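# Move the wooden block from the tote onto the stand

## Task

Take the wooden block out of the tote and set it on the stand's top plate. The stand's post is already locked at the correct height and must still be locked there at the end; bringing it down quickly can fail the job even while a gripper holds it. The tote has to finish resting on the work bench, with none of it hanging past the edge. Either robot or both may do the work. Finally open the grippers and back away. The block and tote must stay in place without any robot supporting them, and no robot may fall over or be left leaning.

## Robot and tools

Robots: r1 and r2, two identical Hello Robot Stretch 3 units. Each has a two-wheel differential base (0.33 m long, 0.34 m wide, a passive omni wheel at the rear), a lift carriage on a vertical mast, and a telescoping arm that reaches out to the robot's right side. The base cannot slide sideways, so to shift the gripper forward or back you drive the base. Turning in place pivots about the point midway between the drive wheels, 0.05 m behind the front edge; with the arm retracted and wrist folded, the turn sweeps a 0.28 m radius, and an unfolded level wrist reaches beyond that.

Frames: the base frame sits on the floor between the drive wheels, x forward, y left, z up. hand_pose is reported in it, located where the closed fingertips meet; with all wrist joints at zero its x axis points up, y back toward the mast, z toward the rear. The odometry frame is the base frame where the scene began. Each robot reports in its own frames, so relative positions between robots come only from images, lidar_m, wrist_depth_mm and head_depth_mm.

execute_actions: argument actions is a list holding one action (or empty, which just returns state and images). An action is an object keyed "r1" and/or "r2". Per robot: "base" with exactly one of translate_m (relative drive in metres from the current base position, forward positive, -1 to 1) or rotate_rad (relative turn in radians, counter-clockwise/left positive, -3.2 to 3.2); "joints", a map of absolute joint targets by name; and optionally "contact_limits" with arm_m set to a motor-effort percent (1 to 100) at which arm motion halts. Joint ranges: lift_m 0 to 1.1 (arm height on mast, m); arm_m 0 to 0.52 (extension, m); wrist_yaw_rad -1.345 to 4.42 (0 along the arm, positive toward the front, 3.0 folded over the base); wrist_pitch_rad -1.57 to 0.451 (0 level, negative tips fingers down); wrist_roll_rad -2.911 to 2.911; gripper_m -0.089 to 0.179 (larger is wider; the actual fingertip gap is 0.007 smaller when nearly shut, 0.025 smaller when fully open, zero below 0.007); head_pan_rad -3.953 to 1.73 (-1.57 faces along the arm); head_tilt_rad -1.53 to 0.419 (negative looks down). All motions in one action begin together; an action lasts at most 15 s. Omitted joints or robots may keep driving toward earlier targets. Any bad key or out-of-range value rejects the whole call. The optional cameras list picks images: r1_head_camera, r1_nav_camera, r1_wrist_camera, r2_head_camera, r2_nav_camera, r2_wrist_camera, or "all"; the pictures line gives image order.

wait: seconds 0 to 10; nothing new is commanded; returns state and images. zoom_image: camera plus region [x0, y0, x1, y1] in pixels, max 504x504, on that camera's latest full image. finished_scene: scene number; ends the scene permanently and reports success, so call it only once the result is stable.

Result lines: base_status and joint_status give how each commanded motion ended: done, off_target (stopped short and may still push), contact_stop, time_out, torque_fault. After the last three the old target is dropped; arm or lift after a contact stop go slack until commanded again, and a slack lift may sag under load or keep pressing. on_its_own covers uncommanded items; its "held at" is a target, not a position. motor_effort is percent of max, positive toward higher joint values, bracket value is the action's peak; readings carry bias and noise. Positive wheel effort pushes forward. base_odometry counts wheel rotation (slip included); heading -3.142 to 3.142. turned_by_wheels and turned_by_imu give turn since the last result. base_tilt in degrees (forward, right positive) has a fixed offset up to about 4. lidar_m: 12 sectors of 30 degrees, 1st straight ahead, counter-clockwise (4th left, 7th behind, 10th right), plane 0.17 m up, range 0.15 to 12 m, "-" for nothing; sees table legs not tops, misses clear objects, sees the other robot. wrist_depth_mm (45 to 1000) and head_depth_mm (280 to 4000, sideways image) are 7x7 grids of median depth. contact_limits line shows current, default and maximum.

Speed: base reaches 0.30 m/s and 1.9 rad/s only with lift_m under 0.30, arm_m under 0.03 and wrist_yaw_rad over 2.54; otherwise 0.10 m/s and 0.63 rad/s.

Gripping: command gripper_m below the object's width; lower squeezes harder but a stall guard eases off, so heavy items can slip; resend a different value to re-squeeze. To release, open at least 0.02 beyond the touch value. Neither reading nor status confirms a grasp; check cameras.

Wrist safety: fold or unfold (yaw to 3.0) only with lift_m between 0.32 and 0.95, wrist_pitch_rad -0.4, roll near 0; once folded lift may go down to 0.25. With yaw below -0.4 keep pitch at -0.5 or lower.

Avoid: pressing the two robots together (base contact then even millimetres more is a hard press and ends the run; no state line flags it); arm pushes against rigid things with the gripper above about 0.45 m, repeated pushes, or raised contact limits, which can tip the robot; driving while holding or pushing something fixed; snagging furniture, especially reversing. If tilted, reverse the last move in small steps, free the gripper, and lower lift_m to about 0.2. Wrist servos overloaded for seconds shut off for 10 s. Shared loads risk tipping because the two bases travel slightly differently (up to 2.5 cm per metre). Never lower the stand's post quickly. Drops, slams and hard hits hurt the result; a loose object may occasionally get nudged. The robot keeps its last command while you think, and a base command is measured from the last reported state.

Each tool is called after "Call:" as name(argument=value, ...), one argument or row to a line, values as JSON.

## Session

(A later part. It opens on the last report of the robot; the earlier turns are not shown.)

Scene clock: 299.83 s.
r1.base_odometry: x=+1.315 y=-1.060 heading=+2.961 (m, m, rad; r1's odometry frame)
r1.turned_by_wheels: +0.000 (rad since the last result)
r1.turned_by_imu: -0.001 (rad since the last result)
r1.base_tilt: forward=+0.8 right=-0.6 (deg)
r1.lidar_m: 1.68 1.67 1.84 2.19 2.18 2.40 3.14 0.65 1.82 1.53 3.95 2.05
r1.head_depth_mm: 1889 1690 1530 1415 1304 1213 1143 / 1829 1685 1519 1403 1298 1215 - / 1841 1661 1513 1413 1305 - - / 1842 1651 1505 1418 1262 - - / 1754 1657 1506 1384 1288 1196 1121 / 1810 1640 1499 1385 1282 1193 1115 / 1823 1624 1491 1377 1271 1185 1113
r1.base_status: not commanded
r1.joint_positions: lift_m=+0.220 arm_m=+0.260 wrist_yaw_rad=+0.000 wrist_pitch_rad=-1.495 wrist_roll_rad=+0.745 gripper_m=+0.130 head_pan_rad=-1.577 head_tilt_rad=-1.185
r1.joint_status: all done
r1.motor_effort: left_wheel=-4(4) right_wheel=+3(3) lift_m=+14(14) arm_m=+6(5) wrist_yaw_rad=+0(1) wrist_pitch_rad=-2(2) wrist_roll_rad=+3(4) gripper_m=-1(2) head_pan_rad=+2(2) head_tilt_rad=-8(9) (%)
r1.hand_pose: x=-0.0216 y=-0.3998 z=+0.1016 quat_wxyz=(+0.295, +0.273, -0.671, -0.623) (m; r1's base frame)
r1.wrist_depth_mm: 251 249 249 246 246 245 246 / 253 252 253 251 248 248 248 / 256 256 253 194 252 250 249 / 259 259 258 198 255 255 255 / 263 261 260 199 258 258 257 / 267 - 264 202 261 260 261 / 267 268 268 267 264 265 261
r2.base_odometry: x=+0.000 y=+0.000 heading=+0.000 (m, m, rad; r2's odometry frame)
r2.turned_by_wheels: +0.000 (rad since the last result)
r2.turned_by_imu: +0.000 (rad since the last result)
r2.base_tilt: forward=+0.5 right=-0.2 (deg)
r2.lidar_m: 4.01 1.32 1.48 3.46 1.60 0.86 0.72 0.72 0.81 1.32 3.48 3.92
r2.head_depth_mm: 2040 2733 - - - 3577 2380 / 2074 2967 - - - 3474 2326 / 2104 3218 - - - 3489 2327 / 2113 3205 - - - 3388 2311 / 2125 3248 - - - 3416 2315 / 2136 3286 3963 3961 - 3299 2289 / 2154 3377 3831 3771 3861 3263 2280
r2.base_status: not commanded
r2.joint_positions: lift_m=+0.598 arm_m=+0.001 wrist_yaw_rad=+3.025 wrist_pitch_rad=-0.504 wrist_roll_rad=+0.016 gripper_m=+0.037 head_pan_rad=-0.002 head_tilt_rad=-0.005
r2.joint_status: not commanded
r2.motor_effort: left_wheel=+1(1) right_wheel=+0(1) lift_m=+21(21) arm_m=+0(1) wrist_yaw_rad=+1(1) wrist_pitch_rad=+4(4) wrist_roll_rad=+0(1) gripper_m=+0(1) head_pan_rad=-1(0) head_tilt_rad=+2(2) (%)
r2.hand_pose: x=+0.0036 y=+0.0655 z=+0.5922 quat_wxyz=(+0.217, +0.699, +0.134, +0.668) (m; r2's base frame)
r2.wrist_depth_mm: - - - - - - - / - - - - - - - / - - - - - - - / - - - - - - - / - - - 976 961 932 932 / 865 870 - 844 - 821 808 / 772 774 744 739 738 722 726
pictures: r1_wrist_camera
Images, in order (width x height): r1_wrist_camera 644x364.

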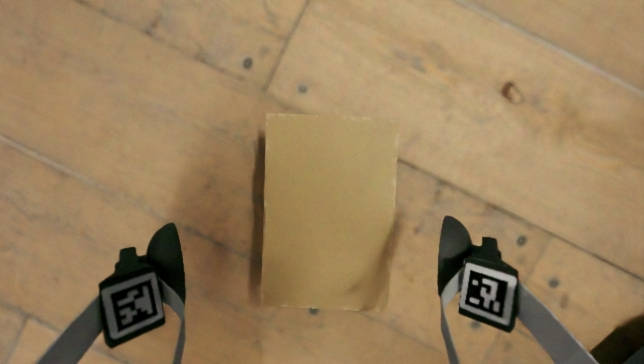

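Aligned. Lower and grip.

Call:
execute_actions(
  actions=[
    {"r1":{"joints":{"lift_m":0.155}}},
  ],
  cameras=[],
)

Call:
execute_actions(
  actions=[
    {"r1":{"joints":{"gripper_m":0.02}}},
  ],
  cameras=[],
)

Call:
execute_actions(
  actions=[
    {"r1":{"joints":{"lift_m":1.1,"arm_m":0.1}}},
  ],
  cameras=["r1_wrist_camera","r1_nav_camera"],
)

Scene clock: 308.47 s.
r1.base_odometry: x=+1.315 y=-1.060 heading=+2.961 (m, m, rad; r1's odometry frame)
r1.turned_by_wheels: +0.000 (rad since the last result)
r1.turned_by_imu: -0.001 (rad since the last result)
r1.base_tilt: forward=+0.8 right=-0.5 (deg)
r1.lidar_m: 1.67 1.66 1.84 2.19 2.18 2.40 3.14 0.66 1.82 1.54 3.97 2.05
r1.head_depth_mm: 1861 1679 1538 1421 1305 1215 1131 / 1826 1664 1534 1411 1295 1219 - / 1834 1669 1521 1406 1310 - - / 1831 1659 1517 1430 1275 - - / 1771 1653 1508 1380 1292 1193 1124 / 1814 1649 1501 1396 1278 1190 1118 / 1802 1623 1495 1387 1275 1194 1109
r1.base_status: not commanded
r1.joint_positions: lift_m=+0.155 arm_m=+0.260 wrist_yaw_rad=+0.000 wrist_pitch_rad=-1.495 wrist_roll_rad=+0.745 gripper_m=+0.130 head_pan_rad=-1.577 head_tilt_rad=-1.185
r1.joint_status: all done
r1.motor_effort: left_wheel=-4(4) right_wheel=+3(3) lift_m=+14(14) arm_m=+6(7) wrist_yaw_rad=-1(1) wrist_pitch_rad=-2(2) wrist_roll_rad=+3(4) gripper_m=+0(0) head_pan_rad=+2(3) head_tilt_rad=-8(8) (%)
r1.hand_pose: x=-0.0216 y=-0.3998 z=+0.0366 quat_wxyz=(+0.295, +0.273, -0.671, -0.623) (m; r1's base frame)
r1.wrist_depth_mm: 187 187 187 185 185 184 184 / 190 189 188 187 187 186 185 / 193 191 190 131 131 189 188 / 194 193 193 133 133 190 191 / 197 197 195 135 134 194 193 / 200 - 196 136 136 194 195 / 202 203 200 138 138 198 197
r2.base_odometry: x=+0.000 y=+0.000 heading=+0.000 (m, m, rad; r2's odometry frame)
r2.turned_by_wheels: +0.000 (rad since the last result)
r2.turned_by_imu: +0.000 (rad since the last result)
r2.base_tilt: forward=+0.6 right=-0.2 (deg)
r2.lidar_m: 4.00 1.32 1.48 3.45 1.61 0.86 0.72 0.72 0.81 1.32 3.48 3.93
r2.head_depth_mm: 2057 2695 - - - 3554 2351 / 2078 2956 - - - 3474 2343 / 2083 3181 - - - 3483 2341 / 2089 3216 - - - 3463 2327 / 2125 3249 - - - 3381 2315 / 2133 3277 3964 3955 - 3328 2316 / 2172 3317 3884 3873 3929 3285 2250
r2.base_status: not commanded
r2.joint_positions: lift_m=+0.598 arm_m=+0.001 wrist_yaw_rad=+3.025 wrist_pitch_rad=-0.504 wrist_roll_rad=+0.016 gripper_m=+0.037 head_pan_rad=-0.002 head_tilt_rad=-0.005
r2.joint_status: not commanded
r2.motor_effort: left_wheel=+1(1) right_wheel=-1(1) lift_m=+21(21) arm_m=+0(0) wrist_yaw_rad=+1(1) wrist_pitch_rad=+5(5) wrist_roll_rad=+0(0) gripper_m=+1(0) head_pan_rad=+1(1) head_tilt_rad=+2(2) (%)
r2.hand_pose: x=+0.0036 y=+0.0655 z=+0.5922 quat_wxyz=(+0.217, +0.699, +0.134, +0.668) (m; r2's base frame)
r2.wrist_depth_mm: - - - - - - - / - - - - - - - / - - - - - - - / - - - - - - - / 996 969 - 952 - 957 925 / 883 866 - 841 - 807 806 / 777 781 718 753 734 708 711
pictures: none
No camera images: the call's "cameras" was empty. Leave "cameras" out to get every camera's image.

Scene clock: 310.07 s.
r1.base_odometry: x=+1.315 y=-1.060 heading=+2.961 (m, m, rad; r1's odometry frame)
r1.turned_by_wheels: +0.000 (rad since the last result)
r1.turned_by_imu: +0.000 (rad since the last result)
r1.base_tilt: forward=+0.8 right=-0.6 (deg)
r1.lidar_m: 1.68 1.66 1.84 2.19 2.18 2.41 3.13 0.65 1.82 1.54 3.97 2.04
r1.head_depth_mm: 1866 1692 1529 1409 1310 1213 1133 / 1805 1667 1528 1406 1296 1215 - / 1846 1672 1522 1404 1293 - - / 1834 1649 1515 1416 1276 - - / 1769 1651 1505 1393 1289 1193 1125 / 1785 1657 1501 1372 1283 1192 1114 / 1803 1635 1500 1380 1274 1187 1107
r1.base_status: not commanded
r1.joint_positions: lift_m=+0.155 arm_m=+0.260 wrist_yaw_rad=+0.000 wrist_pitch_rad=-1.497 wrist_roll_rad=+0.745 gripper_m=+0.021 head_pan_rad=-1.577 head_tilt_rad=-1.185
r1.joint_status: all done
r1.motor_effort: left_wheel=-5(5) right_wheel=+3(3) lift_m=+15(15) arm_m=+6(6) wrist_yaw_rad=-1(1) wrist_pitch_rad=-1(2) wrist_roll_rad=+3(3) gripper_m=-28(100) head_pan_rad=+3(2) head_tilt_rad=-8(9) (%)
r1.hand_pose: x=-0.0216 y=-0.3993 z=+0.0366 quat_wxyz=(+0.294, +0.273, -0.671, -0.624) (m; r1's base frame)
r1.wrist_depth_mm: 186 186 186 186 184 184 183 / 189 189 187 188 187 187 186 / 191 191 128 128 129 188 188 / 194 193 129 129 130 190 190 / 196 196 130 130 131 193 193 / 200 198 131 132 132 196 195 / 201 201 133 133 198 198 199
r2.base_odometry: x=+0.000 y=+0.000 heading=+0.000 (m, m, rad; r2's odometry frame)
r2.turned_by_wheels: +0.000 (rad since the last result)
r2.turned_by_imu: +0.000 (rad since the last result)
r2.base_tilt: forward=+0.5 right=-0.2 (deg)
r2.lidar_m: 4.02 1.32 1.48 3.45 1.60 0.86 0.72 0.72 0.80 1.32 3.48 3.90
r2.head_depth_mm: 2067 2742 - - - 3645 2354 / 2051 2967 - - - 3491 2361 / 2078 3260 - - - 3449 2350 / 2112 3222 - - - 3421 2310 / 2099 3260 - - - 3361 2274 / 2143 3358 3906 3946 3968 3355 2285 / 2144 3391 3763 3866 3861 3357 2256
r2.base_status: not commanded
r2.joint_positions: lift_m=+0.598 arm_m=+0.001 wrist_yaw_rad=+3.025 wrist_pitch_rad=-0.504 wrist_roll_rad=+0.016 gripper_m=+0.037 head_pan_rad=-0.002 head_tilt_rad=-0.005
r2.joint_status: not commanded
r2.motor_effort: left_wheel=+1(1) right_wheel=-1(0) lift_m=+20(21) arm_m=+0(0) wrist_yaw_rad=+0(0) wrist_pitch_rad=+4(5) wrist_roll_rad=+0(0) gripper_m=-1(1) head_pan_rad=+0(1) head_tilt_rad=+2(2) (%)
r2.hand_pose: x=+0.0036 y=+0.0655 z=+0.5922 quat_wxyz=(+0.217, +0.699, +0.134, +0.668) (m; r2's base frame)
r2.wrist_depth_mm: - - - - - - - / - - - - - - - / - - - - - - - / - - - - - - - / - 981 - 976 - 949 950 / 857 855 - 852 - 816 848 / 773 754 724 748 726 721 717
pictures: none
No camera images: the call's "cameras" was empty. Leave "cameras" out to get every camera's image.

Scene clock: 319.50 s.
r1.base_odometry: x=+1.315 y=-1.060 heading=+2.961 (m, m, rad; r1's odometry frame)
r1.turned_by_wheels: +0.000 (rad since the last result)
r1.turned_by_imu: -0.001 (rad since the last result)
r1.base_tilt: forward=+0.8 right=-0.7 (deg)
r1.lidar_m: 1.68 1.66 1.84 2.19 2.18 2.41 3.13 0.65 1.82 1.53 3.95 2.05
r1.head_depth_mm: 1871 1667 1532 1408 1299 1213 1126 / 1861 348 1497 1408 1297 1220 1126 / - 337 319 1388 1293 - - / - 336 313 1377 1298 - - / 1758 1656 337 1379 1289 1195 1127 / 1811 1643 1508 1385 1276 1194 1122 / 1802 1631 1487 1380 1271 1187 1109
r1.base_status: not commanded
r1.joint_positions: lift_m=+1.100 arm_m=+0.100 wrist_yaw_rad=+0.000 wrist_pitch_rad=-1.497 wrist_roll_rad=+0.746 gripper_m=+0.041 head_pan_rad=-1.577 head_tilt_rad=-1.185
r1.joint_status: all done
r1.on_its_own: gripper_m is held at +0.039, not at your +0.020, by its stall guard, which is not easing now
r1.motor_effort: left_wheel=-4(5) right_wheel=+3(4) lift_m=+23(25) arm_m=-5(5) wrist_yaw_rad=-1(1) wrist_pitch_rad=-1(1) wrist_roll_rad=+3(3) gripper_m=-22(27) head_pan_rad=+1(3) head_tilt_rad=-8(9) (%)
r1.hand_pose: x=-0.0216 y=-0.2401 z=+0.9810 quat_wxyz=(+0.294, +0.273, -0.671, -0.624) (m; r1's base frame)
r1.wrist_depth_mm: - - - - - - - / - - - - - - - / - - 129 128 128 - - / - - 130 129 130 - - / - - 131 131 131 - - / - - 132 132 132 - - / - - 133 133 - - -
r2.base_odometry: x=+0.000 y=+0.000 heading=+0.000 (m, m, rad; r2's odometry frame)
r2.turned_by_wheels: +0.000 (rad since the last result)
r2.turned_by_imu: -0.001 (rad since the last result)
r2.base_tilt: forward=+0.7 right=-0.2 (deg)
r2.lidar_m: 4.02 1.32 1.48 3.43 1.60 0.86 0.72 0.72 0.81 1.32 3.48 3.92
r2.head_depth_mm: 2044 2747 - - - 3464 2372 / 2069 2972 - - - 3548 2388 / 2107 3192 - - - 3387 2341 / 2099 3215 - - - 3424 2296 / 2114 3292 - - - 3344 2298 / 2130 3284 3943 3963 3932 3361 2286 / 2161 3395 3768 3807 3840 3383 2244
r2.base_status: not commanded
r2.joint_positions: lift_m=+0.598 arm_m=+0.001 wrist_yaw_rad=+3.025 wrist_pitch_rad=-0.504 wrist_roll_rad=+0.016 gripper_m=+0.037 head_pan_rad=-0.002 head_tilt_rad=-0.005
r2.joint_status: not commanded
r2.motor_effort: left_wheel=+1(1) right_wheel=-1(1) lift_m=+21(21) arm_m=+0(0) wrist_yaw_rad=+0(0) wrist_pitch_rad=+5(5) wrist_roll_rad=+1(0) gripper_m=+0(1) head_pan_rad=+0(1) head_tilt_rad=+2(2) (%)
r2.hand_pose: x=+0.0036 y=+0.0655 z=+0.5922 quat_wxyz=(+0.217, +0.699, +0.134, +0.668) (m; r2's base frame)
r2.wrist_depth_mm: - - - - - - - / - - - - - - - / - - - - - - - / - - - - - - - / - - - 940 985 970 960 / 864 859 - 841 - 828 804 / 773 754 740 752 728 717 702
pictures: r1_nav_camera (sideways: a quarter turn counterclockwise sets it upright), r1_wrist_camera
Images, in order (width x height): r1_nav_camera 672x504, r1_wrist_camera 644x364.

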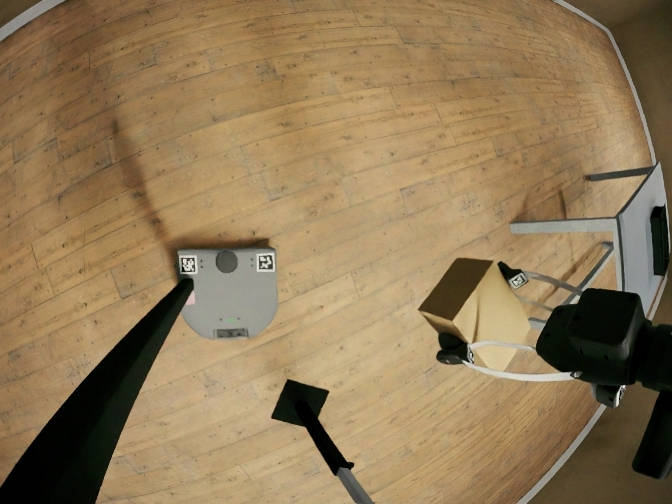

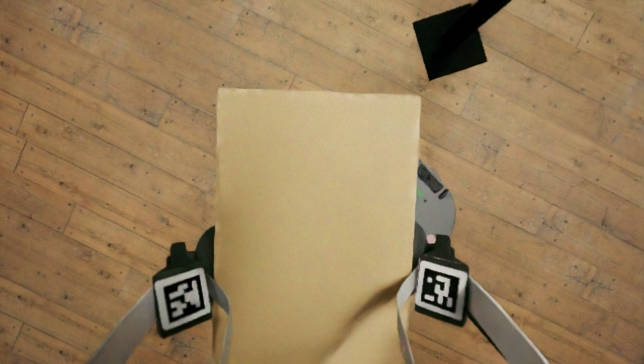

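Call:
execute_actions(
  actions=[
    {"r1":{"base":{"rotate_rad":-1.05},"joints":{"wrist_pitch_rad":0.0,"wrist_roll_rad":0.0,"arm_m":0.0,"lift_m":1.0,"head_tilt_rad":-0.5}}},
  ],
  cameras=["r1_wrist_camera","r1_nav_camera"],
)

Scene clock: 336.50 s.
r1.base_odometry: x=+1.315 y=-1.060 heading=+1.911 (m, m, rad; r1's odometry frame)
r1.turned_by_wheels: -1.050 (rad since the last result)
r1.turned_by_imu: -1.063 (rad since the last result)
r1.base_tilt: forward=+0.7 right=-0.5 (deg)
r1.lidar_m: 3.93 2.04 1.67 1.66 1.84 2.19 2.18 2.40 3.13 0.65 1.82 1.53
r1.head_depth_mm: 2665 2848 3090 3038 - - - / 2704 2869 3163 2830 - - - / 2708 2920 3070 368 - - - / 2747 2960 3126 366 - - - / 2792 3062 3227 1409 2073 1629 1362 / 2812 3074 3386 2786 2062 1647 1354 / 2849 3080 3358 2765 2066 1638 1353
r1.base_status: done
r1.joint_positions: lift_m=+1.000 arm_m=+0.000 wrist_yaw_rad=+0.000 wrist_pitch_rad=-0.048 wrist_roll_rad=+0.005 gripper_m=+0.041 head_pan_rad=-1.577 head_tilt_rad=-0.507
r1.joint_status: all done
r1.on_its_own: gripper_m is held at +0.039, not at your +0.020, by its stall guard, which is not easing now
r1.motor_effort: left_wheel=+4(8) right_wheel=-3(7) lift_m=+15(23) arm_m=-5(6) wrist_yaw_rad=-1(1) wrist_pitch_rad=+19(19) wrist_roll_rad=-3(4) gripper_m=-20(21) head_pan_rad=+2(3) head_tilt_rad=+3(40) (%)
r1.hand_pose: x=-0.0214 y=-0.4002 z=+1.1025 quat_wxyz=(+0.705, +0.017, -0.708, -0.017) (m; r1's base frame)
r1.wrist_depth_mm: - - - - - - - / - - - - - - - / - - 130 130 130 - - / - - 130 131 131 - - / - - 131 131 131 - - / - - 131 131 131 - - / - - 132 132 - - -
r2.base_odometry: x=+0.000 y=+0.000 heading=+0.000 (m, m, rad; r2's odometry frame)
r2.turned_by_wheels: +0.000 (rad since the last result)
r2.turned_by_imu: -0.001 (rad since the last result)
r2.base_tilt: forward=+0.6 right=-0.2 (deg)
r2.lidar_m: 4.02 1.32 1.48 3.46 1.61 0.86 0.72 0.72 0.81 1.32 3.48 3.92
r2.head_depth_mm: 2062 2737 - - - 3580 2347 / 2077 2981 - - - 3507 2351 / 2089 3235 - - - 3463 2307 / 2121 3242 - - - 3412 2320 / 2153 3278 - - - 3376 2301 / 2155 3347 3932 - 3860 3385 2264 / 2176 3336 3842 3867 3835 3321 2253
r2.base_status: not commanded
r2.joint_positions: lift_m=+0.598 arm_m=+0.001 wrist_yaw_rad=+3.025 wrist_pitch_rad=-0.504 wrist_roll_rad=+0.016 gripper_m=+0.037 head_pan_rad=-0.002 head_tilt_rad=-0.005
r2.joint_status: not commanded
r2.motor_effort: left_wheel=+1(1) right_wheel=-1(1) lift_m=+21(21) arm_m=+0(0) wrist_yaw_rad=+1(1) wrist_pitch_rad=+5(5) wrist_roll_rad=+1(1) gripper_m=-1(1) head_pan_rad=+0(0) head_tilt_rad=+2(2) (%)
r2.hand_pose: x=+0.0036 y=+0.0655 z=+0.5922 quat_wxyz=(+0.217, +0.699, +0.134, +0.668) (m; r2's base frame)
r2.wrist_depth_mm: - - - - - - - / - - - - - - - / - - - - - - - / - - - - - - - / - 979 - 978 992 950 951 / 878 858 - 840 - 813 807 / 775 750 758 743 737 723 699
pictures: r1_nav_camera (sideways: a quarter turn counterclockwise sets it upright), r1_wrist_camera
Images, in order (width x height): r1_nav_camera 672x504, r1_wrist_camera 644x364.

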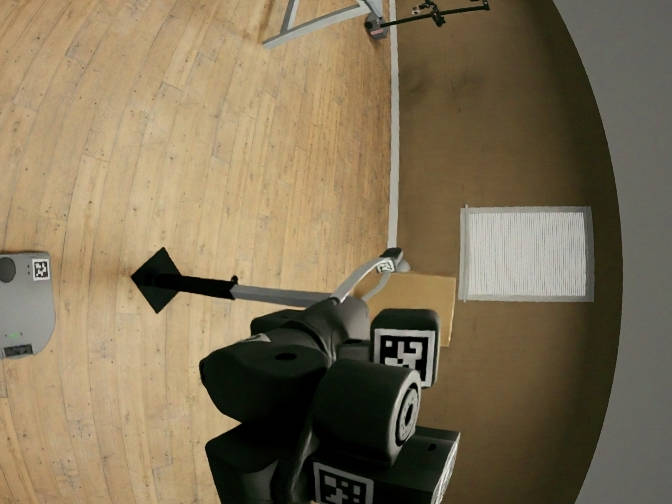

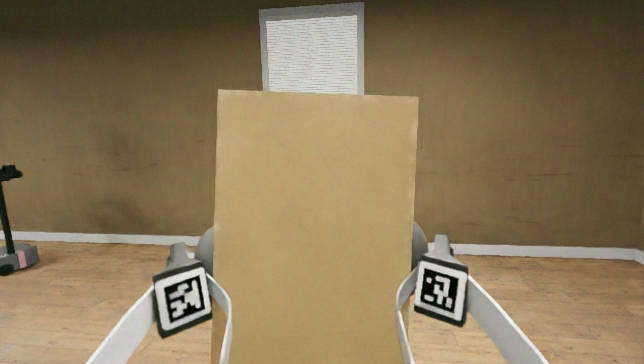

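Call:
execute_actions(
  actions=[
    {"r1":{"joints":{"wrist_yaw_rad":1.3,"head_tilt_rad":-0.45}}},
  ],
  cameras=["r1_head_camera"],
)

Scene clock: 344.23 s.
r1.base_odometry: x=+1.315 y=-1.060 heading=+1.911 (m, m, rad; r1's odometry frame)
r1.turned_by_wheels: +0.000 (rad since the last result)
r1.turned_by_imu: -0.001 (rad since the last result)
r1.base_tilt: forward=+0.8 right=-0.5 (deg)
r1.lidar_m: 3.93 2.04 1.68 1.66 1.84 2.18 2.18 2.39 3.14 0.65 1.83 1.53
r1.head_depth_mm: 2650 2830 3071 3103 - - - / 2678 2910 3098 3126 2303 - - / 2689 2947 3171 796 773 - - / 2771 2963 3195 3111 2160 1706 - / 2774 2964 3239 3020 2220 1717 1478 / 2791 3056 3298 3060 2228 1734 - / 2848 3047 3357 3093 2318 - -
r1.base_status: not commanded
r1.joint_positions: lift_m=+1.000 arm_m=+0.000 wrist_yaw_rad=+1.298 wrist_pitch_rad=-0.048 wrist_roll_rad=+0.005 gripper_m=+0.041 head_pan_rad=-1.577 head_tilt_rad=-0.458
r1.joint_status: all done
r1.on_its_own: gripper_m is held at +0.039, not at your +0.020, by its stall guard, which is not easing now
r1.motor_effort: left_wheel=+4(3) right_wheel=-3(3) lift_m=+15(16) arm_m=-5(5) wrist_yaw_rad=+2(7) wrist_pitch_rad=+19(19) wrist_roll_rad=-3(3) gripper_m=-19(20) head_pan_rad=+3(3) head_tilt_rad=+3(11) (%)
r1.hand_pose: x=+0.2240 y=-0.2140 z=+1.1026 quat_wxyz=(+0.572, +0.442, -0.554, +0.413) (m; r1's base frame)
r1.wrist_depth_mm: - - - - - - - / - - - - - - - / - - 130 130 130 - - / - - 130 130 131 - - / - - 131 131 131 - - / - - 131 132 132 - - / - - 132 132 - - -
r2.base_odometry: x=+0.000 y=+0.000 heading=+0.000 (m, m, rad; r2's odometry frame)
r2.turned_by_wheels: +0.000 (rad since the last result)
r2.turned_by_imu: +0.000 (rad since the last result)
r2.base_tilt: forward=+0.7 right=-0.2 (deg)
r2.lidar_m: 4.01 1.32 1.48 3.45 1.60 0.86 0.72 0.72 0.81 1.32 3.48 3.90
r2.head_depth_mm: 2057 2704 - - - 3524 2336 / 2064 2908 - - - 3514 2362 / 2071 3201 - - - 3467 2317 / 2121 3215 - - - 3407 2333 / 2117 3274 - - - 3383 2294 / 2137 3216 3950 - - 3325 2276 / 2156 3385 3874 3827 3979 3312 2267
r2.base_status: not commanded
r2.joint_positions: lift_m=+0.598 arm_m=+0.001 wrist_yaw_rad=+3.025 wrist_pitch_rad=-0.504 wrist_roll_rad=+0.016 gripper_m=+0.037 head_pan_rad=-0.002 head_tilt_rad=-0.005
r2.joint_status: not commanded
r2.motor_effort: left_wheel=+0(1) right_wheel=+0(0) lift_m=+21(21) arm_m=+0(0) wrist_yaw_rad=+1(1) wrist_pitch_rad=+4(5) wrist_roll_rad=+0(0) gripper_m=-1(1) head_pan_rad=+0(1) head_tilt_rad=+2(2) (%)
r2.hand_pose: x=+0.0036 y=+0.0655 z=+0.5922 quat_wxyz=(+0.217, +0.699, +0.134, +0.668) (m; r2's base frame)
r2.wrist_depth_mm: - - - - - - - / - - - - - - - / - - - - - - - / - - - - - - - / 995 - - 968 989 945 954 / 871 846 - 840 - 823 825 / 779 744 749 740 741 733 730
pictures: r1_head_camera (sideways: a quarter turn clockwise sets it upright)
Images, in order (width x height): r1_head_camera 896x504.

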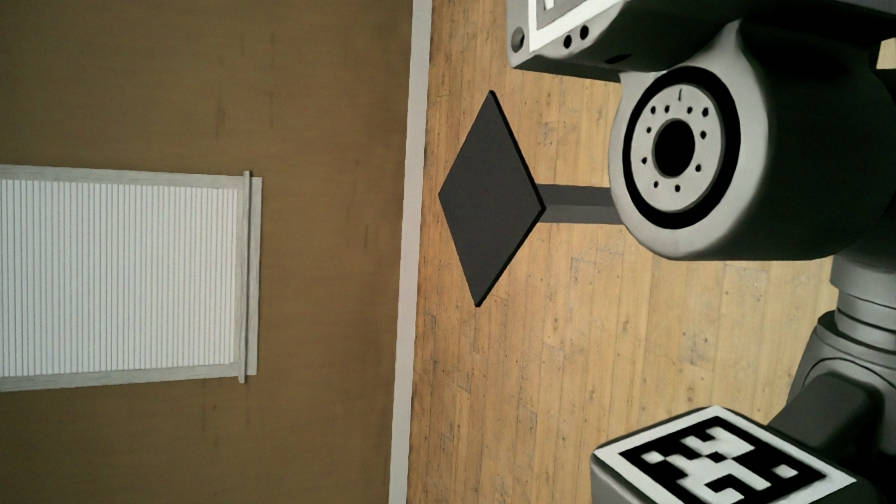

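Call:
execute_actions(
  actions=[
    {"r1":{"base":{"translate_m":-0.04},"joints":{"wrist_yaw_rad":0.0,"arm_m":0.26}}},
  ],
  cameras=[],
)

Call:
execute_actions(
  actions=[
    {"r1":{"joints":{"lift_m":0.95}}},
  ],
  cameras=["r1_head_camera","r1_nav_camera"],
)

Scene clock: 360.57 s.
r1.base_odometry: x=+1.329 y=-1.098 heading=+1.911 (m, m, rad; r1's odometry frame)
r1.turned_by_wheels: +0.000 (rad since the last result)
r1.turned_by_imu: -0.001 (rad since the last result)
r1.base_tilt: forward=+0.9 right=-0.5 (deg)
r1.lidar_m: 3.97 2.04 1.69 1.67 1.85 2.15 2.13 2.37 3.14 0.65 3.45 1.57
r1.head_depth_mm: 2687 2864 3002 - 2207 1713 1413 / 2716 2866 3046 3289 2226 1713 1398 / 2711 2864 - - 2213 1726 1400 / 2757 2966 616 - 779 1618 1295 / 2799 2952 3185 2944 2190 1733 1398 / 2805 3022 3326 3068 2207 1725 1392 / 2865 3044 3319 3076 2233 1733 1402
r1.base_status: done
r1.joint_positions: lift_m=+1.000 arm_m=+0.260 wrist_yaw_rad=+0.001 wrist_pitch_rad=-0.047 wrist_roll_rad=+0.004 gripper_m=+0.041 head_pan_rad=-1.577 head_tilt_rad=-0.458
r1.joint_status: all done
r1.on_its_own: gripper_m is held at +0.039, not at your +0.020, by its stall guard, which is not easing now
r1.motor_effort: left_wheel=+2(4) right_wheel=-2(7) lift_m=+15(15) arm_m=+5(7) wrist_yaw_rad=-1(7) wrist_pitch_rad=+19(19) wrist_roll_rad=-3(3) gripper_m=-20(20) head_pan_rad=+2(2) head_tilt_rad=+4(3) (%)
r1.hand_pose: x=-0.0213 y=-0.6594 z=+1.1028 quat_wxyz=(+0.706, +0.017, -0.708, -0.017) (m; r1's base frame)
r1.wrist_depth_mm: - - - - - - - / - - - - - - - / - - 130 130 130 - - / - - 130 130 130 - - / - - 131 131 131 - - / - - 131 131 131 - - / - - 132 132 - - -
r2.base_odometry: x=+0.000 y=+0.000 heading=+0.000 (m, m, rad; r2's odometry frame)
r2.turned_by_wheels: +0.000 (rad since the last result)
r2.turned_by_imu: -0.001 (rad since the last result)
r2.base_tilt: forward=+0.6 right=-0.2 (deg)
r2.lidar_m: 4.01 1.31 1.48 3.45 1.60 0.86 0.72 0.72 0.81 1.32 3.49 3.92
r2.head_depth_mm: 2045 2694 - - - 3606 2402 / 2059 2949 - - - 3534 2376 / 2063 3155 - - - 3497 2344 / 2089 3189 - - - 3406 2319 / 2129 3276 - - - 3360 2285 / 2136 3307 3936 - 3974 3347 2234 / 2169 3353 3890 3838 3833 3297 2269
r2.base_status: not commanded
r2.joint_positions: lift_m=+0.598 arm_m=+0.001 wrist_yaw_rad=+3.025 wrist_pitch_rad=-0.504 wrist_roll_rad=+0.016 gripper_m=+0.037 head_pan_rad=-0.002 head_tilt_rad=-0.005
r2.joint_status: not commanded
r2.motor_effort: left_wheel=+1(1) right_wheel=-1(1) lift_m=+21(21) arm_m=+0(0) wrist_yaw_rad=+1(0) wrist_pitch_rad=+5(5) wrist_roll_rad=+1(1) gripper_m=+0(0) head_pan_rad=+0(1) head_tilt_rad=+2(2) (%)
r2.hand_pose: x=+0.0036 y=+0.0655 z=+0.5922 quat_wxyz=(+0.217, +0.699, +0.134, +0.668) (m; r2's base frame)
r2.wrist_depth_mm: - - - - - - - / - - - - - - - / - - - - - - - / - - - - - - - / 993 956 - 970 996 889 936 / 875 873 - 812 - 822 820 / 788 764 734 735 736 735 723
pictures: none
No camera images: the call's "cameras" was empty. Leave "cameras" out to get every camera's image.

Scene clock: 361.87 s.
r1.base_odometry: x=+1.329 y=-1.098 heading=+1.911 (m, m, rad; r1's odometry frame)
r1.turned_by_wheels: +0.000 (rad since the last result)
r1.turned_by_imu: +0.000 (rad since the last result)
r1.base_tilt: forward=+0.9 right=-0.5 (deg)
r1.lidar_m: 3.96 2.05 1.68 1.67 1.85 2.15 2.14 2.36 3.13 0.65 3.42 1.57
r1.head_depth_mm: 2677 2861 3059 3243 - 1699 1417 / 2689 2868 3110 - 2128 1702 1408 / 2704 2895 3159 - 2024 1719 1406 / 2705 2879 3133 - 1975 1629 1305 / 2789 3011 3208 2874 2200 1720 1406 / 2821 3052 3278 3085 2198 1712 1403 / 2838 3042 3321 3112 2215 1713 1407
r1.base_status: not commanded
r1.joint_positions: lift_m=+0.950 arm_m=+0.260 wrist_yaw_rad=+0.001 wrist_pitch_rad=-0.046 wrist_roll_rad=+0.004 gripper_m=+0.041 head_pan_rad=-1.577 head_tilt_rad=-0.458
r1.joint_status: all done
r1.on_its_own: gripper_m is held at +0.039, not at your +0.020, by its stall guard, which is not easing now
r1.motor_effort: left_wheel=+3(3) right_wheel=-2(2) lift_m=+15(16) arm_m=+5(6) wrist_yaw_rad=-2(1) wrist_pitch_rad=+19(19) wrist_roll_rad=-3(3) gripper_m=-20(21) head_pan_rad=+3(2) head_tilt_rad=+4(4) (%)
r1.hand_pose: x=-0.0213 y=-0.6594 z=+1.0530 quat_wxyz=(+0.706, +0.017, -0.708, -0.016) (m; r1's base frame)
r1.wrist_depth_mm: - - - - - - - / - - - - - - - / - - 130 130 130 - - / - - 131 130 131 - - / - - 131 131 131 - - / - - 131 132 132 - - / - - 133 132 214 - -
r2.base_odometry: x=+0.000 y=+0.000 heading=+0.000 (m, m, rad; r2's odometry frame)
r2.turned_by_wheels: +0.000 (rad since the last result)
r2.turned_by_imu: +0.000 (rad since the last result)
r2.base_tilt: forward=+0.6 right=-0.2 (deg)
r2.lidar_m: 4.00 1.32 1.48 3.45 1.60 0.86 0.72 0.72 0.81 1.32 3.48 3.91
r2.head_depth_mm: 2067 2720 - - - 3585 2377 / 2075 2966 - - - 3544 2334 / 2101 3210 - - - 3439 2312 / 2081 3233 - - - 3456 2314 / 2128 3313 - - - 3436 2301 / 2150 3317 3961 3951 3941 3380 2255 / 2172 3316 3861 3845 3822 3307 2231
r2.base_status: not commanded
r2.joint_positions: lift_m=+0.598 arm_m=+0.001 wrist_yaw_rad=+3.025 wrist_pitch_rad=-0.504 wrist_roll_rad=+0.016 gripper_m=+0.037 head_pan_rad=-0.002 head_tilt_rad=-0.005
r2.joint_status: not commanded
r2.motor_effort: left_wheel=+0(1) right_wheel=-1(1) lift_m=+21(21) arm_m=+0(0) wrist_yaw_rad=+0(0) wrist_pitch_rad=+4(5) wrist_roll_rad=+1(0) gripper_m=-1(1) head_pan_rad=+0(1) head_tilt_rad=+2(2) (%)
r2.hand_pose: x=+0.0036 y=+0.0655 z=+0.5922 quat_wxyz=(+0.217, +0.699, +0.134, +0.668) (m; r2's base frame)
r2.wrist_depth_mm: - - - - - - - / - - - - - - - / - - - - - - - / - - - - - - - / 984 - - 948 979 905 928 / 894 871 - 844 - 849 824 / 778 761 728 752 728 748 716
pictures: r1_head_camera (sideways: a quarter turn clockwise sets it upright), r1_nav_camera (sideways: a quarter turn counterclockwise sets it upright)
Images, in order (width x height): r1_head_camera 896x504, r1_nav_camera 672x504.

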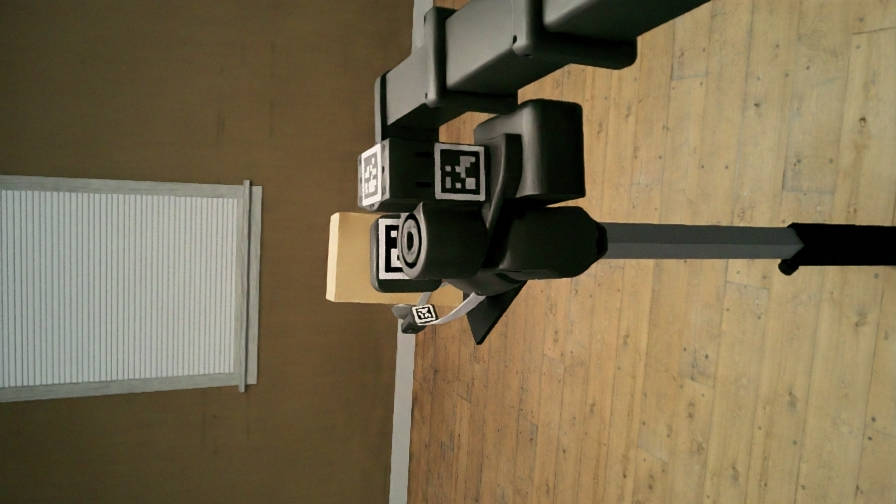

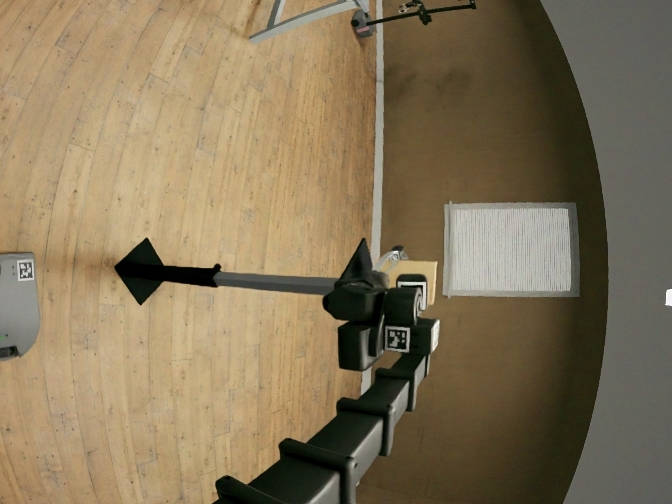

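Call:
execute_actions(
  actions=[
    {"r1":{"joints":{"lift_m":0.915}}},
  ],
  cameras=["r1_wrist_camera"],
)

Scene clock: 366.43 s.
r1.base_odometry: x=+1.329 y=-1.098 heading=+1.911 (m, m, rad; r1's odometry frame)
r1.turned_by_wheels: +0.000 (rad since the last result)
r1.turned_by_imu: -0.001 (rad since the last result)
r1.base_tilt: forward=+0.8 right=-0.5 (deg)
r1.lidar_m: 3.94 2.05 1.68 1.67 1.85 2.15 2.14 2.36 3.13 0.65 3.46 1.57
r1.head_depth_mm: 2682 2844 3037 3259 - - 1405 / 2694 2877 3107 3303 - 1729 1409 / 2685 2917 3163 3300 - 1711 1404 / 2734 2925 3161 638 - 1609 1299 / 2781 2992 3245 2952 2205 1724 1395 / 2802 3022 3275 3078 2188 1730 1392 / 2856 3065 3385 3095 2197 1699 1400
r1.base_status: not commanded
r1.joint_positions: lift_m=+0.915 arm_m=+0.260 wrist_yaw_rad=+0.001 wrist_pitch_rad=-0.046 wrist_roll_rad=+0.004 gripper_m=+0.041 head_pan_rad=-1.577 head_tilt_rad=-0.458
r1.joint_status: all done
r1.on_its_own: gripper_m is held at +0.039, not at your +0.020, by its stall guard, which is not easing now
r1.motor_effort: left_wheel=+2(3) right_wheel=-2(2) lift_m=+15(15) arm_m=+7(6) wrist_yaw_rad=-1(0) wrist_pitch_rad=+19(18) wrist_roll_rad=-3(2) gripper_m=-21(20) head_pan_rad=+3(3) head_tilt_rad=+4(3) (%)
r1.hand_pose: x=-0.0213 y=-0.6594 z=+1.0180 quat_wxyz=(+0.706, +0.017, -0.708, -0.016) (m; r1's base frame)
r1.wrist_depth_mm: - - - - - - - / - - - - - - - / - - 129 130 130 - - / - - 130 130 130 - - / - - 131 131 131 - - / - - 132 132 131 - - / - - 132 132 166 180 -
r2.base_odometry: x=+0.000 y=+0.000 heading=+0.000 (m, m, rad; r2's odometry frame)
r2.turned_by_wheels: +0.000 (rad since the last result)
r2.turned_by_imu: +0.000 (rad since the last result)
r2.base_tilt: forward=+0.5 right=-0.2 (deg)
r2.lidar_m: 4.01 1.31 1.48 3.46 1.60 0.86 0.72 0.72 0.81 1.32 3.48 3.91
r2.head_depth_mm: 2048 2716 - - - 3561 2383 / 2077 2934 - - - 3446 2355 / 2081 3205 - - - 3437 2315 / 2135 3221 - - - 3385 2331 / 2139 3253 - - - 3362 2271 / 2144 3310 3971 3942 3998 3344 2263 / 2157 3367 3867 3915 3836 3277 2278
r2.base_status: not commanded
r2.joint_positions: lift_m=+0.598 arm_m=+0.001 wrist_yaw_rad=+3.025 wrist_pitch_rad=-0.504 wrist_roll_rad=+0.016 gripper_m=+0.037 head_pan_rad=-0.002 head_tilt_rad=-0.005
r2.joint_status: not commanded
r2.motor_effort: left_wheel=+1(1) right_wheel=-1(1) lift_m=+21(21) arm_m=+0(0) wrist_yaw_rad=+0(1) wrist_pitch_rad=+5(4) wrist_roll_rad=+0(0) gripper_m=+0(0) head_pan_rad=+0(1) head_tilt_rad=+2(2) (%)
r2.hand_pose: x=+0.0036 y=+0.0655 z=+0.5922 quat_wxyz=(+0.217, +0.699, +0.134, +0.668) (m; r2's base frame)
r2.wrist_depth_mm: - - - - - - - / - - - - - - - / - - - - - - - / - - - - - - - / - 997 - 964 987 975 946 / 874 852 - 843 - 822 816 / 770 756 727 722 719 727 711
pictures: r1_wrist_camera
Images, in order (width x height): r1_wrist_camera 644x364.

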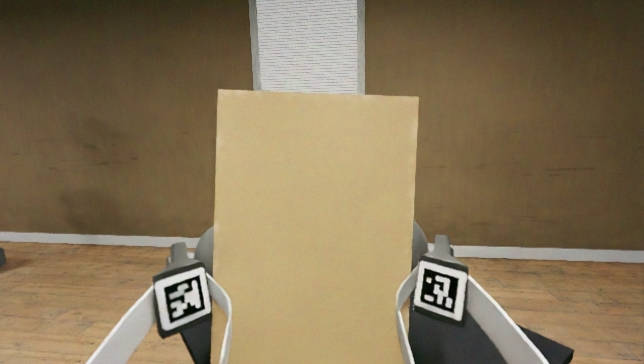

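Call:
execute_actions(
  actions=[
    {"r1":{"base":{"translate_m":-0.03}}},
  ],
  cameras=[],
)

Call:
execute_actions(
  actions=[
    {"r1":{"joints":{"lift_m":0.9}}},
  ],
  cameras=["r1_wrist_camera"],
)

Scene clock: 377.47 s.
r1.base_odometry: x=+1.339 y=-1.126 heading=+1.911 (m, m, rad; r1's odometry frame)
r1.turned_by_wheels: +0.000 (rad since the last result)
r1.turned_by_imu: -0.001 (rad since the last result)
r1.base_tilt: forward=+0.7 right=-0.5 (deg)
r1.lidar_m: 3.96 2.06 1.68 1.68 1.85 2.12 2.10 2.33 3.13 0.65 3.43 1.60
r1.head_depth_mm: 2638 2837 3099 3262 - - 1401 / 2666 2867 3124 3194 - 1723 1408 / 2689 2885 3167 3316 - 1721 1404 / 2758 2923 3120 636 - 867 969 / 2753 2977 3252 1686 2154 1713 1412 / 2762 3018 3347 3025 2206 1696 1406 / 2784 3098 3318 3075 2192 1740 1394
r1.base_status: done
r1.joint_positions: lift_m=+0.915 arm_m=+0.260 wrist_yaw_rad=+0.000 wrist_pitch_rad=-0.046 wrist_roll_rad=+0.004 gripper_m=+0.041 head_pan_rad=-1.577 head_tilt_rad=-0.458
r1.joint_status: not commanded
r1.on_its_own: gripper_m is held at +0.039, not at your +0.020, by its stall guard, which is not easing now
r1.motor_effort: left_wheel=+2(4) right_wheel=-3(8) lift_m=+15(15) arm_m=+6(6) wrist_yaw_rad=-1(1) wrist_pitch_rad=+18(18) wrist_roll_rad=-3(2) gripper_m=-20(20) head_pan_rad=+1(2) head_tilt_rad=+3(3) (%)
r1.hand_pose: x=-0.0213 y=-0.6594 z=+1.0180 quat_wxyz=(+0.706, +0.017, -0.708, -0.016) (m; r1's base frame)
r1.wrist_depth_mm: - - - - - - - / - - - - - - - / - - 130 130 130 - - / - - 130 131 130 - - / - - 131 131 131 - - / - - 132 131 131 - - / - 179 132 132 167 - -
r2.base_odometry: x=+0.000 y=+0.000 heading=+0.000 (m, m, rad; r2's odometry frame)
r2.turned_by_wheels: +0.000 (rad since the last result)
r2.turned_by_imu: +0.000 (rad since the last result)
r2.base_tilt: forward=+0.6 right=-0.2 (deg)
r2.lidar_m: 4.02 1.32 1.48 3.44 1.60 0.86 0.72 0.72 0.81 1.32 3.48 3.93
r2.head_depth_mm: 2063 2732 - - - 3559 2374 / 2087 2961 - - - 3517 2320 / 2111 3138 - - - 3476 2338 / 2112 3215 - - - 3373 2303 / 2158 3282 - - - 3347 2306 / 2164 3325 3903 3945 - 3267 2275 / 2159 3345 3760 3840 3912 3317 2246
r2.base_status: not commanded
r2.joint_positions: lift_m=+0.598 arm_m=+0.001 wrist_yaw_rad=+3.025 wrist_pitch_rad=-0.504 wrist_roll_rad=+0.016 gripper_m=+0.037 head_pan_rad=-0.002 head_tilt_rad=-0.005
r2.joint_status: not commanded
r2.motor_effort: left_wheel=+1(1) right_wheel=-1(0) lift_m=+21(21) arm_m=+0(0) wrist_yaw_rad=+1(0) wrist_pitch_rad=+5(5) wrist_roll_rad=+0(0) gripper_m=+0(0) head_pan_rad=+0(1) head_tilt_rad=+2(2) (%)
r2.hand_pose: x=+0.0036 y=+0.0655 z=+0.5922 quat_wxyz=(+0.217, +0.699, +0.134, +0.668) (m; r2's base frame)
r2.wrist_depth_mm: - - - - - - - / - - - - - - - / - - - - - - - / - - - - - - - / - - - 970 980 931 906 / 857 886 - 844 - 820 823 / 754 754 739 738 736 724 714
pictures: none
No camera images: the call's "cameras" was empty. Leave "cameras" out to get every camera's image.

Scene clock: 378.30 s.
r1.base_odometry: x=+1.339 y=-1.126 heading=+1.911 (m, m, rad; r1's odometry frame)
r1.turned_by_wheels: +0.000 (rad since the last result)
r1.turned_by_imu: +0.000 (rad since the last result)
r1.base_tilt: forward=+0.7 right=-0.6 (deg)
r1.lidar_m: 3.95 2.05 1.68 1.68 1.86 2.12 2.10 2.32 3.12 0.65 3.43 1.60
r1.head_depth_mm: 2641 2847 3073 3116 - - 1386 / 2701 2834 3074 3282 - 1723 1403 / 2726 2903 3164 3325 - 1722 1408 / 2707 2932 3124 639 - 868 976 / 2728 2953 3258 2927 2115 1717 1409 / 2817 3006 3266 3120 2217 1712 1391 / 2859 3055 3339 3100 2230 1715 1391
r1.base_status: not commanded
r1.joint_positions: lift_m=+0.900 arm_m=+0.260 wrist_yaw_rad=+0.000 wrist_pitch_rad=-0.017 wrist_roll_rad=-0.001 gripper_m=+0.041 head_pan_rad=-1.577 head_tilt_rad=-0.458
r1.joint_status: all done
r1.on_its_own: gripper_m is held at +0.039, not at your +0.020, by its stall guard, which is not easing now
r1.motor_effort: left_wheel=+3(3) right_wheel=-2(3) lift_m=+14(15) arm_m=+7(5) wrist_yaw_rad=-1(0) wrist_pitch_rad=+7(18) wrist_roll_rad=+1(3) gripper_m=-21(20) head_pan_rad=+1(3) head_tilt_rad=+4(3) (%)
r1.hand_pose: x=-0.0213 y=-0.6603 z=+1.0106 quat_wxyz=(+0.708, +0.006, -0.706, -0.006) (m; r1's base frame)
r1.wrist_depth_mm: - - - - - - - / - - - - - - - / - - 126 125 126 - - / - - 128 127 128 - - / - - 130 130 130 - - / - - 131 132 131 - - / - 172 133 134 157 - -
r2.base_odometry: x=+0.000 y=+0.000 heading=+0.000 (m, m, rad; r2's odometry frame)
r2.turned_by_wheels: +0.000 (rad since the last result)
r2.turned_by_imu: +0.000 (rad since the last result)
r2.base_tilt: forward=+0.6 right=+0.0 (deg)
r2.lidar_m: 4.02 1.32 1.48 3.43 1.60 0.86 0.72 0.72 0.81 1.32 3.48 3.94
r2.head_depth_mm: 2037 2674 - - - 3575 2336 / 2074 2957 - - - 3536 2364 / 2092 3185 - - - 3488 2342 / 2092 3224 - - - 3463 2297 / 2132 3256 - - - 3372 2276 / 2164 3301 3907 3937 3947 3378 2271 / 2166 3336 3976 3892 3884 3310 2259
r2.base_status: not commanded
r2.joint_positions: lift_m=+0.598 arm_m=+0.001 wrist_yaw_rad=+3.025 wrist_pitch_rad=-0.504 wrist_roll_rad=+0.016 gripper_m=+0.037 head_pan_rad=-0.002 head_tilt_rad=-0.005
r2.joint_status: not commanded
r2.motor_effort: left_wheel=+1(1) right_wheel=-1(1) lift_m=+21(21) arm_m=+0(0) wrist_yaw_rad=+0(1) wrist_pitch_rad=+5(4) wrist_roll_rad=+1(1) gripper_m=+0(0) head_pan_rad=+0(0) head_tilt_rad=+2(2) (%)
r2.hand_pose: x=+0.0036 y=+0.0655 z=+0.5922 quat_wxyz=(+0.217, +0.699, +0.134, +0.668) (m; r2's base frame)
r2.wrist_depth_mm: - - - - - - - / - - - - - - - / - - - - - - - / - - - - - - - / - - - 965 959 956 959 / 885 885 - 846 - 839 807 / 766 765 728 745 752 742 714
pictures: r1_wrist_camera
Images, in order (width x height): r1_wrist_camera 644x364.

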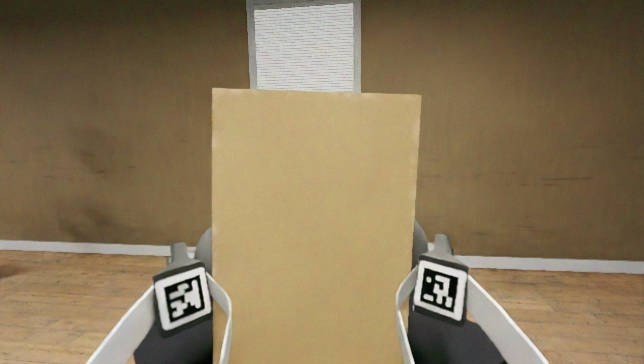

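Contact, and centred. Release and retract.

Call:
execute_actions(
  actions=[
    {"r1":{"joints":{"gripper_m":0.12}}},
  ],
  cameras=[],
)

Call:
execute_actions(
  actions=[
    {"r1":{"joints":{"arm_m":0.0}}},
  ],
  cameras=["r1_wrist_camera","r1_nav_camera"],
)

Scene clock: 383.97 s.
r1.base_odometry: x=+1.339 y=-1.126 heading=+1.911 (m, m, rad; r1's odometry frame)
r1.turned_by_wheels: +0.000 (rad since the last result)
r1.turned_by_imu: -0.001 (rad since the last result)
r1.base_tilt: forward=+0.8 right=-0.5 (deg)
r1.lidar_m: 3.96 2.05 1.69 1.68 1.86 2.12 2.10 2.33 3.13 0.65 3.44 1.60
r1.head_depth_mm: 2631 2834 3063 3124 - - 1388 / 2690 2875 3153 3284 - 1722 1406 / 2734 2912 3137 3233 - 1729 1415 / 2714 2953 3184 640 - 873 972 / 2797 2944 3242 3010 2207 1702 1409 / 2792 3002 3296 3098 2203 1720 1392 / 2838 3048 3322 3091 2184 1711 1401
r1.base_status: not commanded
r1.joint_positions: lift_m=+0.900 arm_m=+0.260 wrist_yaw_rad=+0.001 wrist_pitch_rad=-0.020 wrist_roll_rad=-0.001 gripper_m=+0.120 head_pan_rad=-1.577 head_tilt_rad=-0.458
r1.joint_status: all done
r1.motor_effort: left_wheel=+3(2) right_wheel=-3(3) lift_m=+14(14) arm_m=+6(6) wrist_yaw_rad=-1(1) wrist_pitch_rad=+8(8) wrist_roll_rad=+1(1) gripper_m=-1(80) head_pan_rad=+1(2) head_tilt_rad=+3(3) (%)
r1.hand_pose: x=-0.0213 y=-0.6603 z=+1.0098 quat_wxyz=(+0.708, +0.007, -0.706, -0.007) (m; r1's base frame)
r1.wrist_depth_mm: - - - - - - - / - - - - - - - / - - 126 127 - - - / - - 129 130 - - - / - - 133 133 135 - - / - - 136 136 138 - - / - 174 140 140 155 169 -
r2.base_odometry: x=+0.000 y=+0.000 heading=+0.000 (m, m, rad; r2's odometry frame)
r2.turned_by_wheels: +0.000 (rad since the last result)
r2.turned_by_imu: +0.000 (rad since the last result)
r2.base_tilt: forward=+0.6 right=-0.2 (deg)
r2.lidar_m: 4.01 1.32 1.48 3.44 1.61 0.86 0.72 0.72 0.81 1.32 3.49 3.92
r2.head_depth_mm: 2061 2741 - - - 3491 2364 / 2067 2921 - - - 3489 2347 / 2085 3207 - - - 3438 2320 / 2106 3289 - - - 3444 2308 / 2132 3290 - - - 3373 2313 / 2154 3362 3990 3928 3970 3361 2272 / 2152 3376 3821 3897 3872 3265 2258
r2.base_status: not commanded
r2.joint_positions: lift_m=+0.598 arm_m=+0.001 wrist_yaw_rad=+3.025 wrist_pitch_rad=-0.504 wrist_roll_rad=+0.016 gripper_m=+0.037 head_pan_rad=-0.002 head_tilt_rad=-0.005
r2.joint_status: not commanded
r2.motor_effort: left_wheel=+1(0) right_wheel=-1(1) lift_m=+21(21) arm_m=+0(0) wrist_yaw_rad=+1(1) wrist_pitch_rad=+5(5) wrist_roll_rad=+1(0) gripper_m=+1(0) head_pan_rad=+0(0) head_tilt_rad=+2(2) (%)
r2.hand_pose: x=+0.0036 y=+0.0655 z=+0.5922 quat_wxyz=(+0.217, +0.699, +0.134, +0.668) (m; r2's base frame)
r2.wrist_depth_mm: - - - - - - - / - - - - - - - / - - - - - - - / - - - - - - - / 989 974 - 957 975 924 944 / 859 854 - 842 - 825 794 / 768 771 746 752 751 715 709
pictures: none
No camera images: the call's "cameras" was empty. Leave "cameras" out to get every camera's image.

Scene clock: 387.10 s.
r1.base_odometry: x=+1.339 y=-1.126 heading=+1.911 (m, m, rad; r1's odometry frame)
r1.turned_by_wheels: +0.000 (rad since the last result)
r1.turned_by_imu: +0.000 (rad since the last result)
r1.base_tilt: forward=+0.8 right=-0.4 (deg)
r1.lidar_m: 3.98 2.05 1.69 1.68 1.86 2.11 2.10 2.32 3.12 0.65 3.45 1.60
r1.head_depth_mm: 2630 2829 3111 3157 2246 1726 1491 / 2677 2876 3086 3160 2242 1726 1447 / 2681 2890 3151 3117 2213 1820 - / 2715 2920 3163 655 776 836 - / 2733 2984 3209 2657 2206 1730 1400 / 2769 2997 3270 3095 2209 1713 1401 / 2864 3067 3423 3116 2203 1720 1405
r1.base_status: not commanded
r1.joint_positions: lift_m=+0.900 arm_m=+0.000 wrist_yaw_rad=+0.001 wrist_pitch_rad=-0.020 wrist_roll_rad=-0.001 gripper_m=+0.120 head_pan_rad=-1.577 head_tilt_rad=-0.458
r1.joint_status: all done
r1.motor_effort: left_wheel=+3(3) right_wheel=-3(3) lift_m=+14(14) arm_m=-5(4) wrist_yaw_rad=-1(1) wrist_pitch_rad=+8(8) wrist_roll_rad=+1(1) gripper_m=+0(1) head_pan_rad=+2(2) head_tilt_rad=+3(3) (%)
r1.hand_pose: x=-0.0213 y=-0.4011 z=+1.0098 quat_wxyz=(+0.708, +0.007, -0.706, -0.007) (m; r1's base frame)
r1.wrist_depth_mm: - - - - - - - / - - - - - - - / - - - - - - - / - - - 391 - - - / - - - 392 - - - / - - - - - - - / - - - - - - -
r2.base_odometry: x=+0.000 y=+0.000 heading=+0.000 (m, m, rad; r2's odometry frame)
r2.turned_by_wheels: +0.000 (rad since the last result)
r2.turned_by_imu: +0.000 (rad since the last result)
r2.base_tilt: forward=+0.6 right=-0.3 (deg)
r2.lidar_m: 4.02 1.31 1.48 3.44 1.60 0.86 0.72 0.72 0.81 1.32 3.48 3.92
r2.head_depth_mm: 2050 2727 - - - 3489 2382 / 2078 2933 - - - 3520 2315 / 2092 3199 - - - 3424 2327 / 2101 3196 - - - 3422 2328 / 2095 3289 - - - 3335 2320 / 2163 3372 3997 - 3994 3388 2278 / 2181 3375 3863 3780 3893 3316 2263
r2.base_status: not commanded
r2.joint_positions: lift_m=+0.598 arm_m=+0.001 wrist_yaw_rad=+3.025 wrist_pitch_rad=-0.504 wrist_roll_rad=+0.016 gripper_m=+0.037 head_pan_rad=-0.002 head_tilt_rad=-0.005
r2.joint_status: not commanded
r2.motor_effort: left_wheel=+1(1) right_wheel=-1(1) lift_m=+21(21) arm_m=+0(0) wrist_yaw_rad=+0(0) wrist_pitch_rad=+5(4) wrist_roll_rad=+1(1) gripper_m=-1(0) head_pan_rad=+0(0) head_tilt_rad=+2(2) (%)
r2.hand_pose: x=+0.0036 y=+0.0655 z=+0.5922 quat_wxyz=(+0.217, +0.699, +0.134, +0.668) (m; r2's base frame)
r2.wrist_depth_mm: - - - - - - - / - - - - - - - / - - - - - - - / - - - - - - - / - - - 958 993 942 923 / 896 855 - 833 - 808 802 / 772 746 738 740 736 731 727
pictures: r1_nav_camera (sideways: a quarter turn counterclockwise sets it upright), r1_wrist_camera
Images, in order (width x height): r1_nav_camera 672x504, r1_wrist_camera 644x364.

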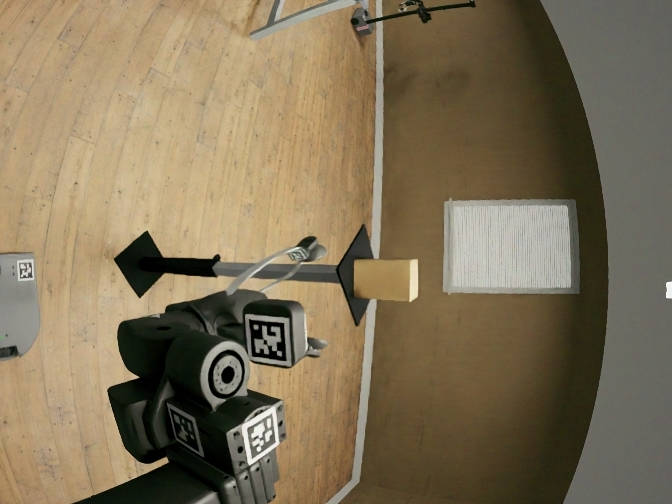

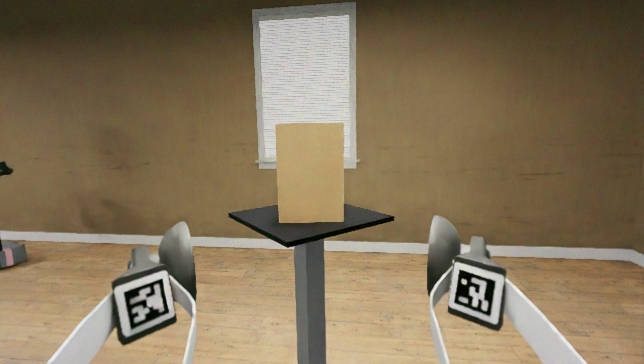

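Block is on the plate. Finish.

Call:
finished_scene(
  scene=1,
)

The scene is finished: the task was done.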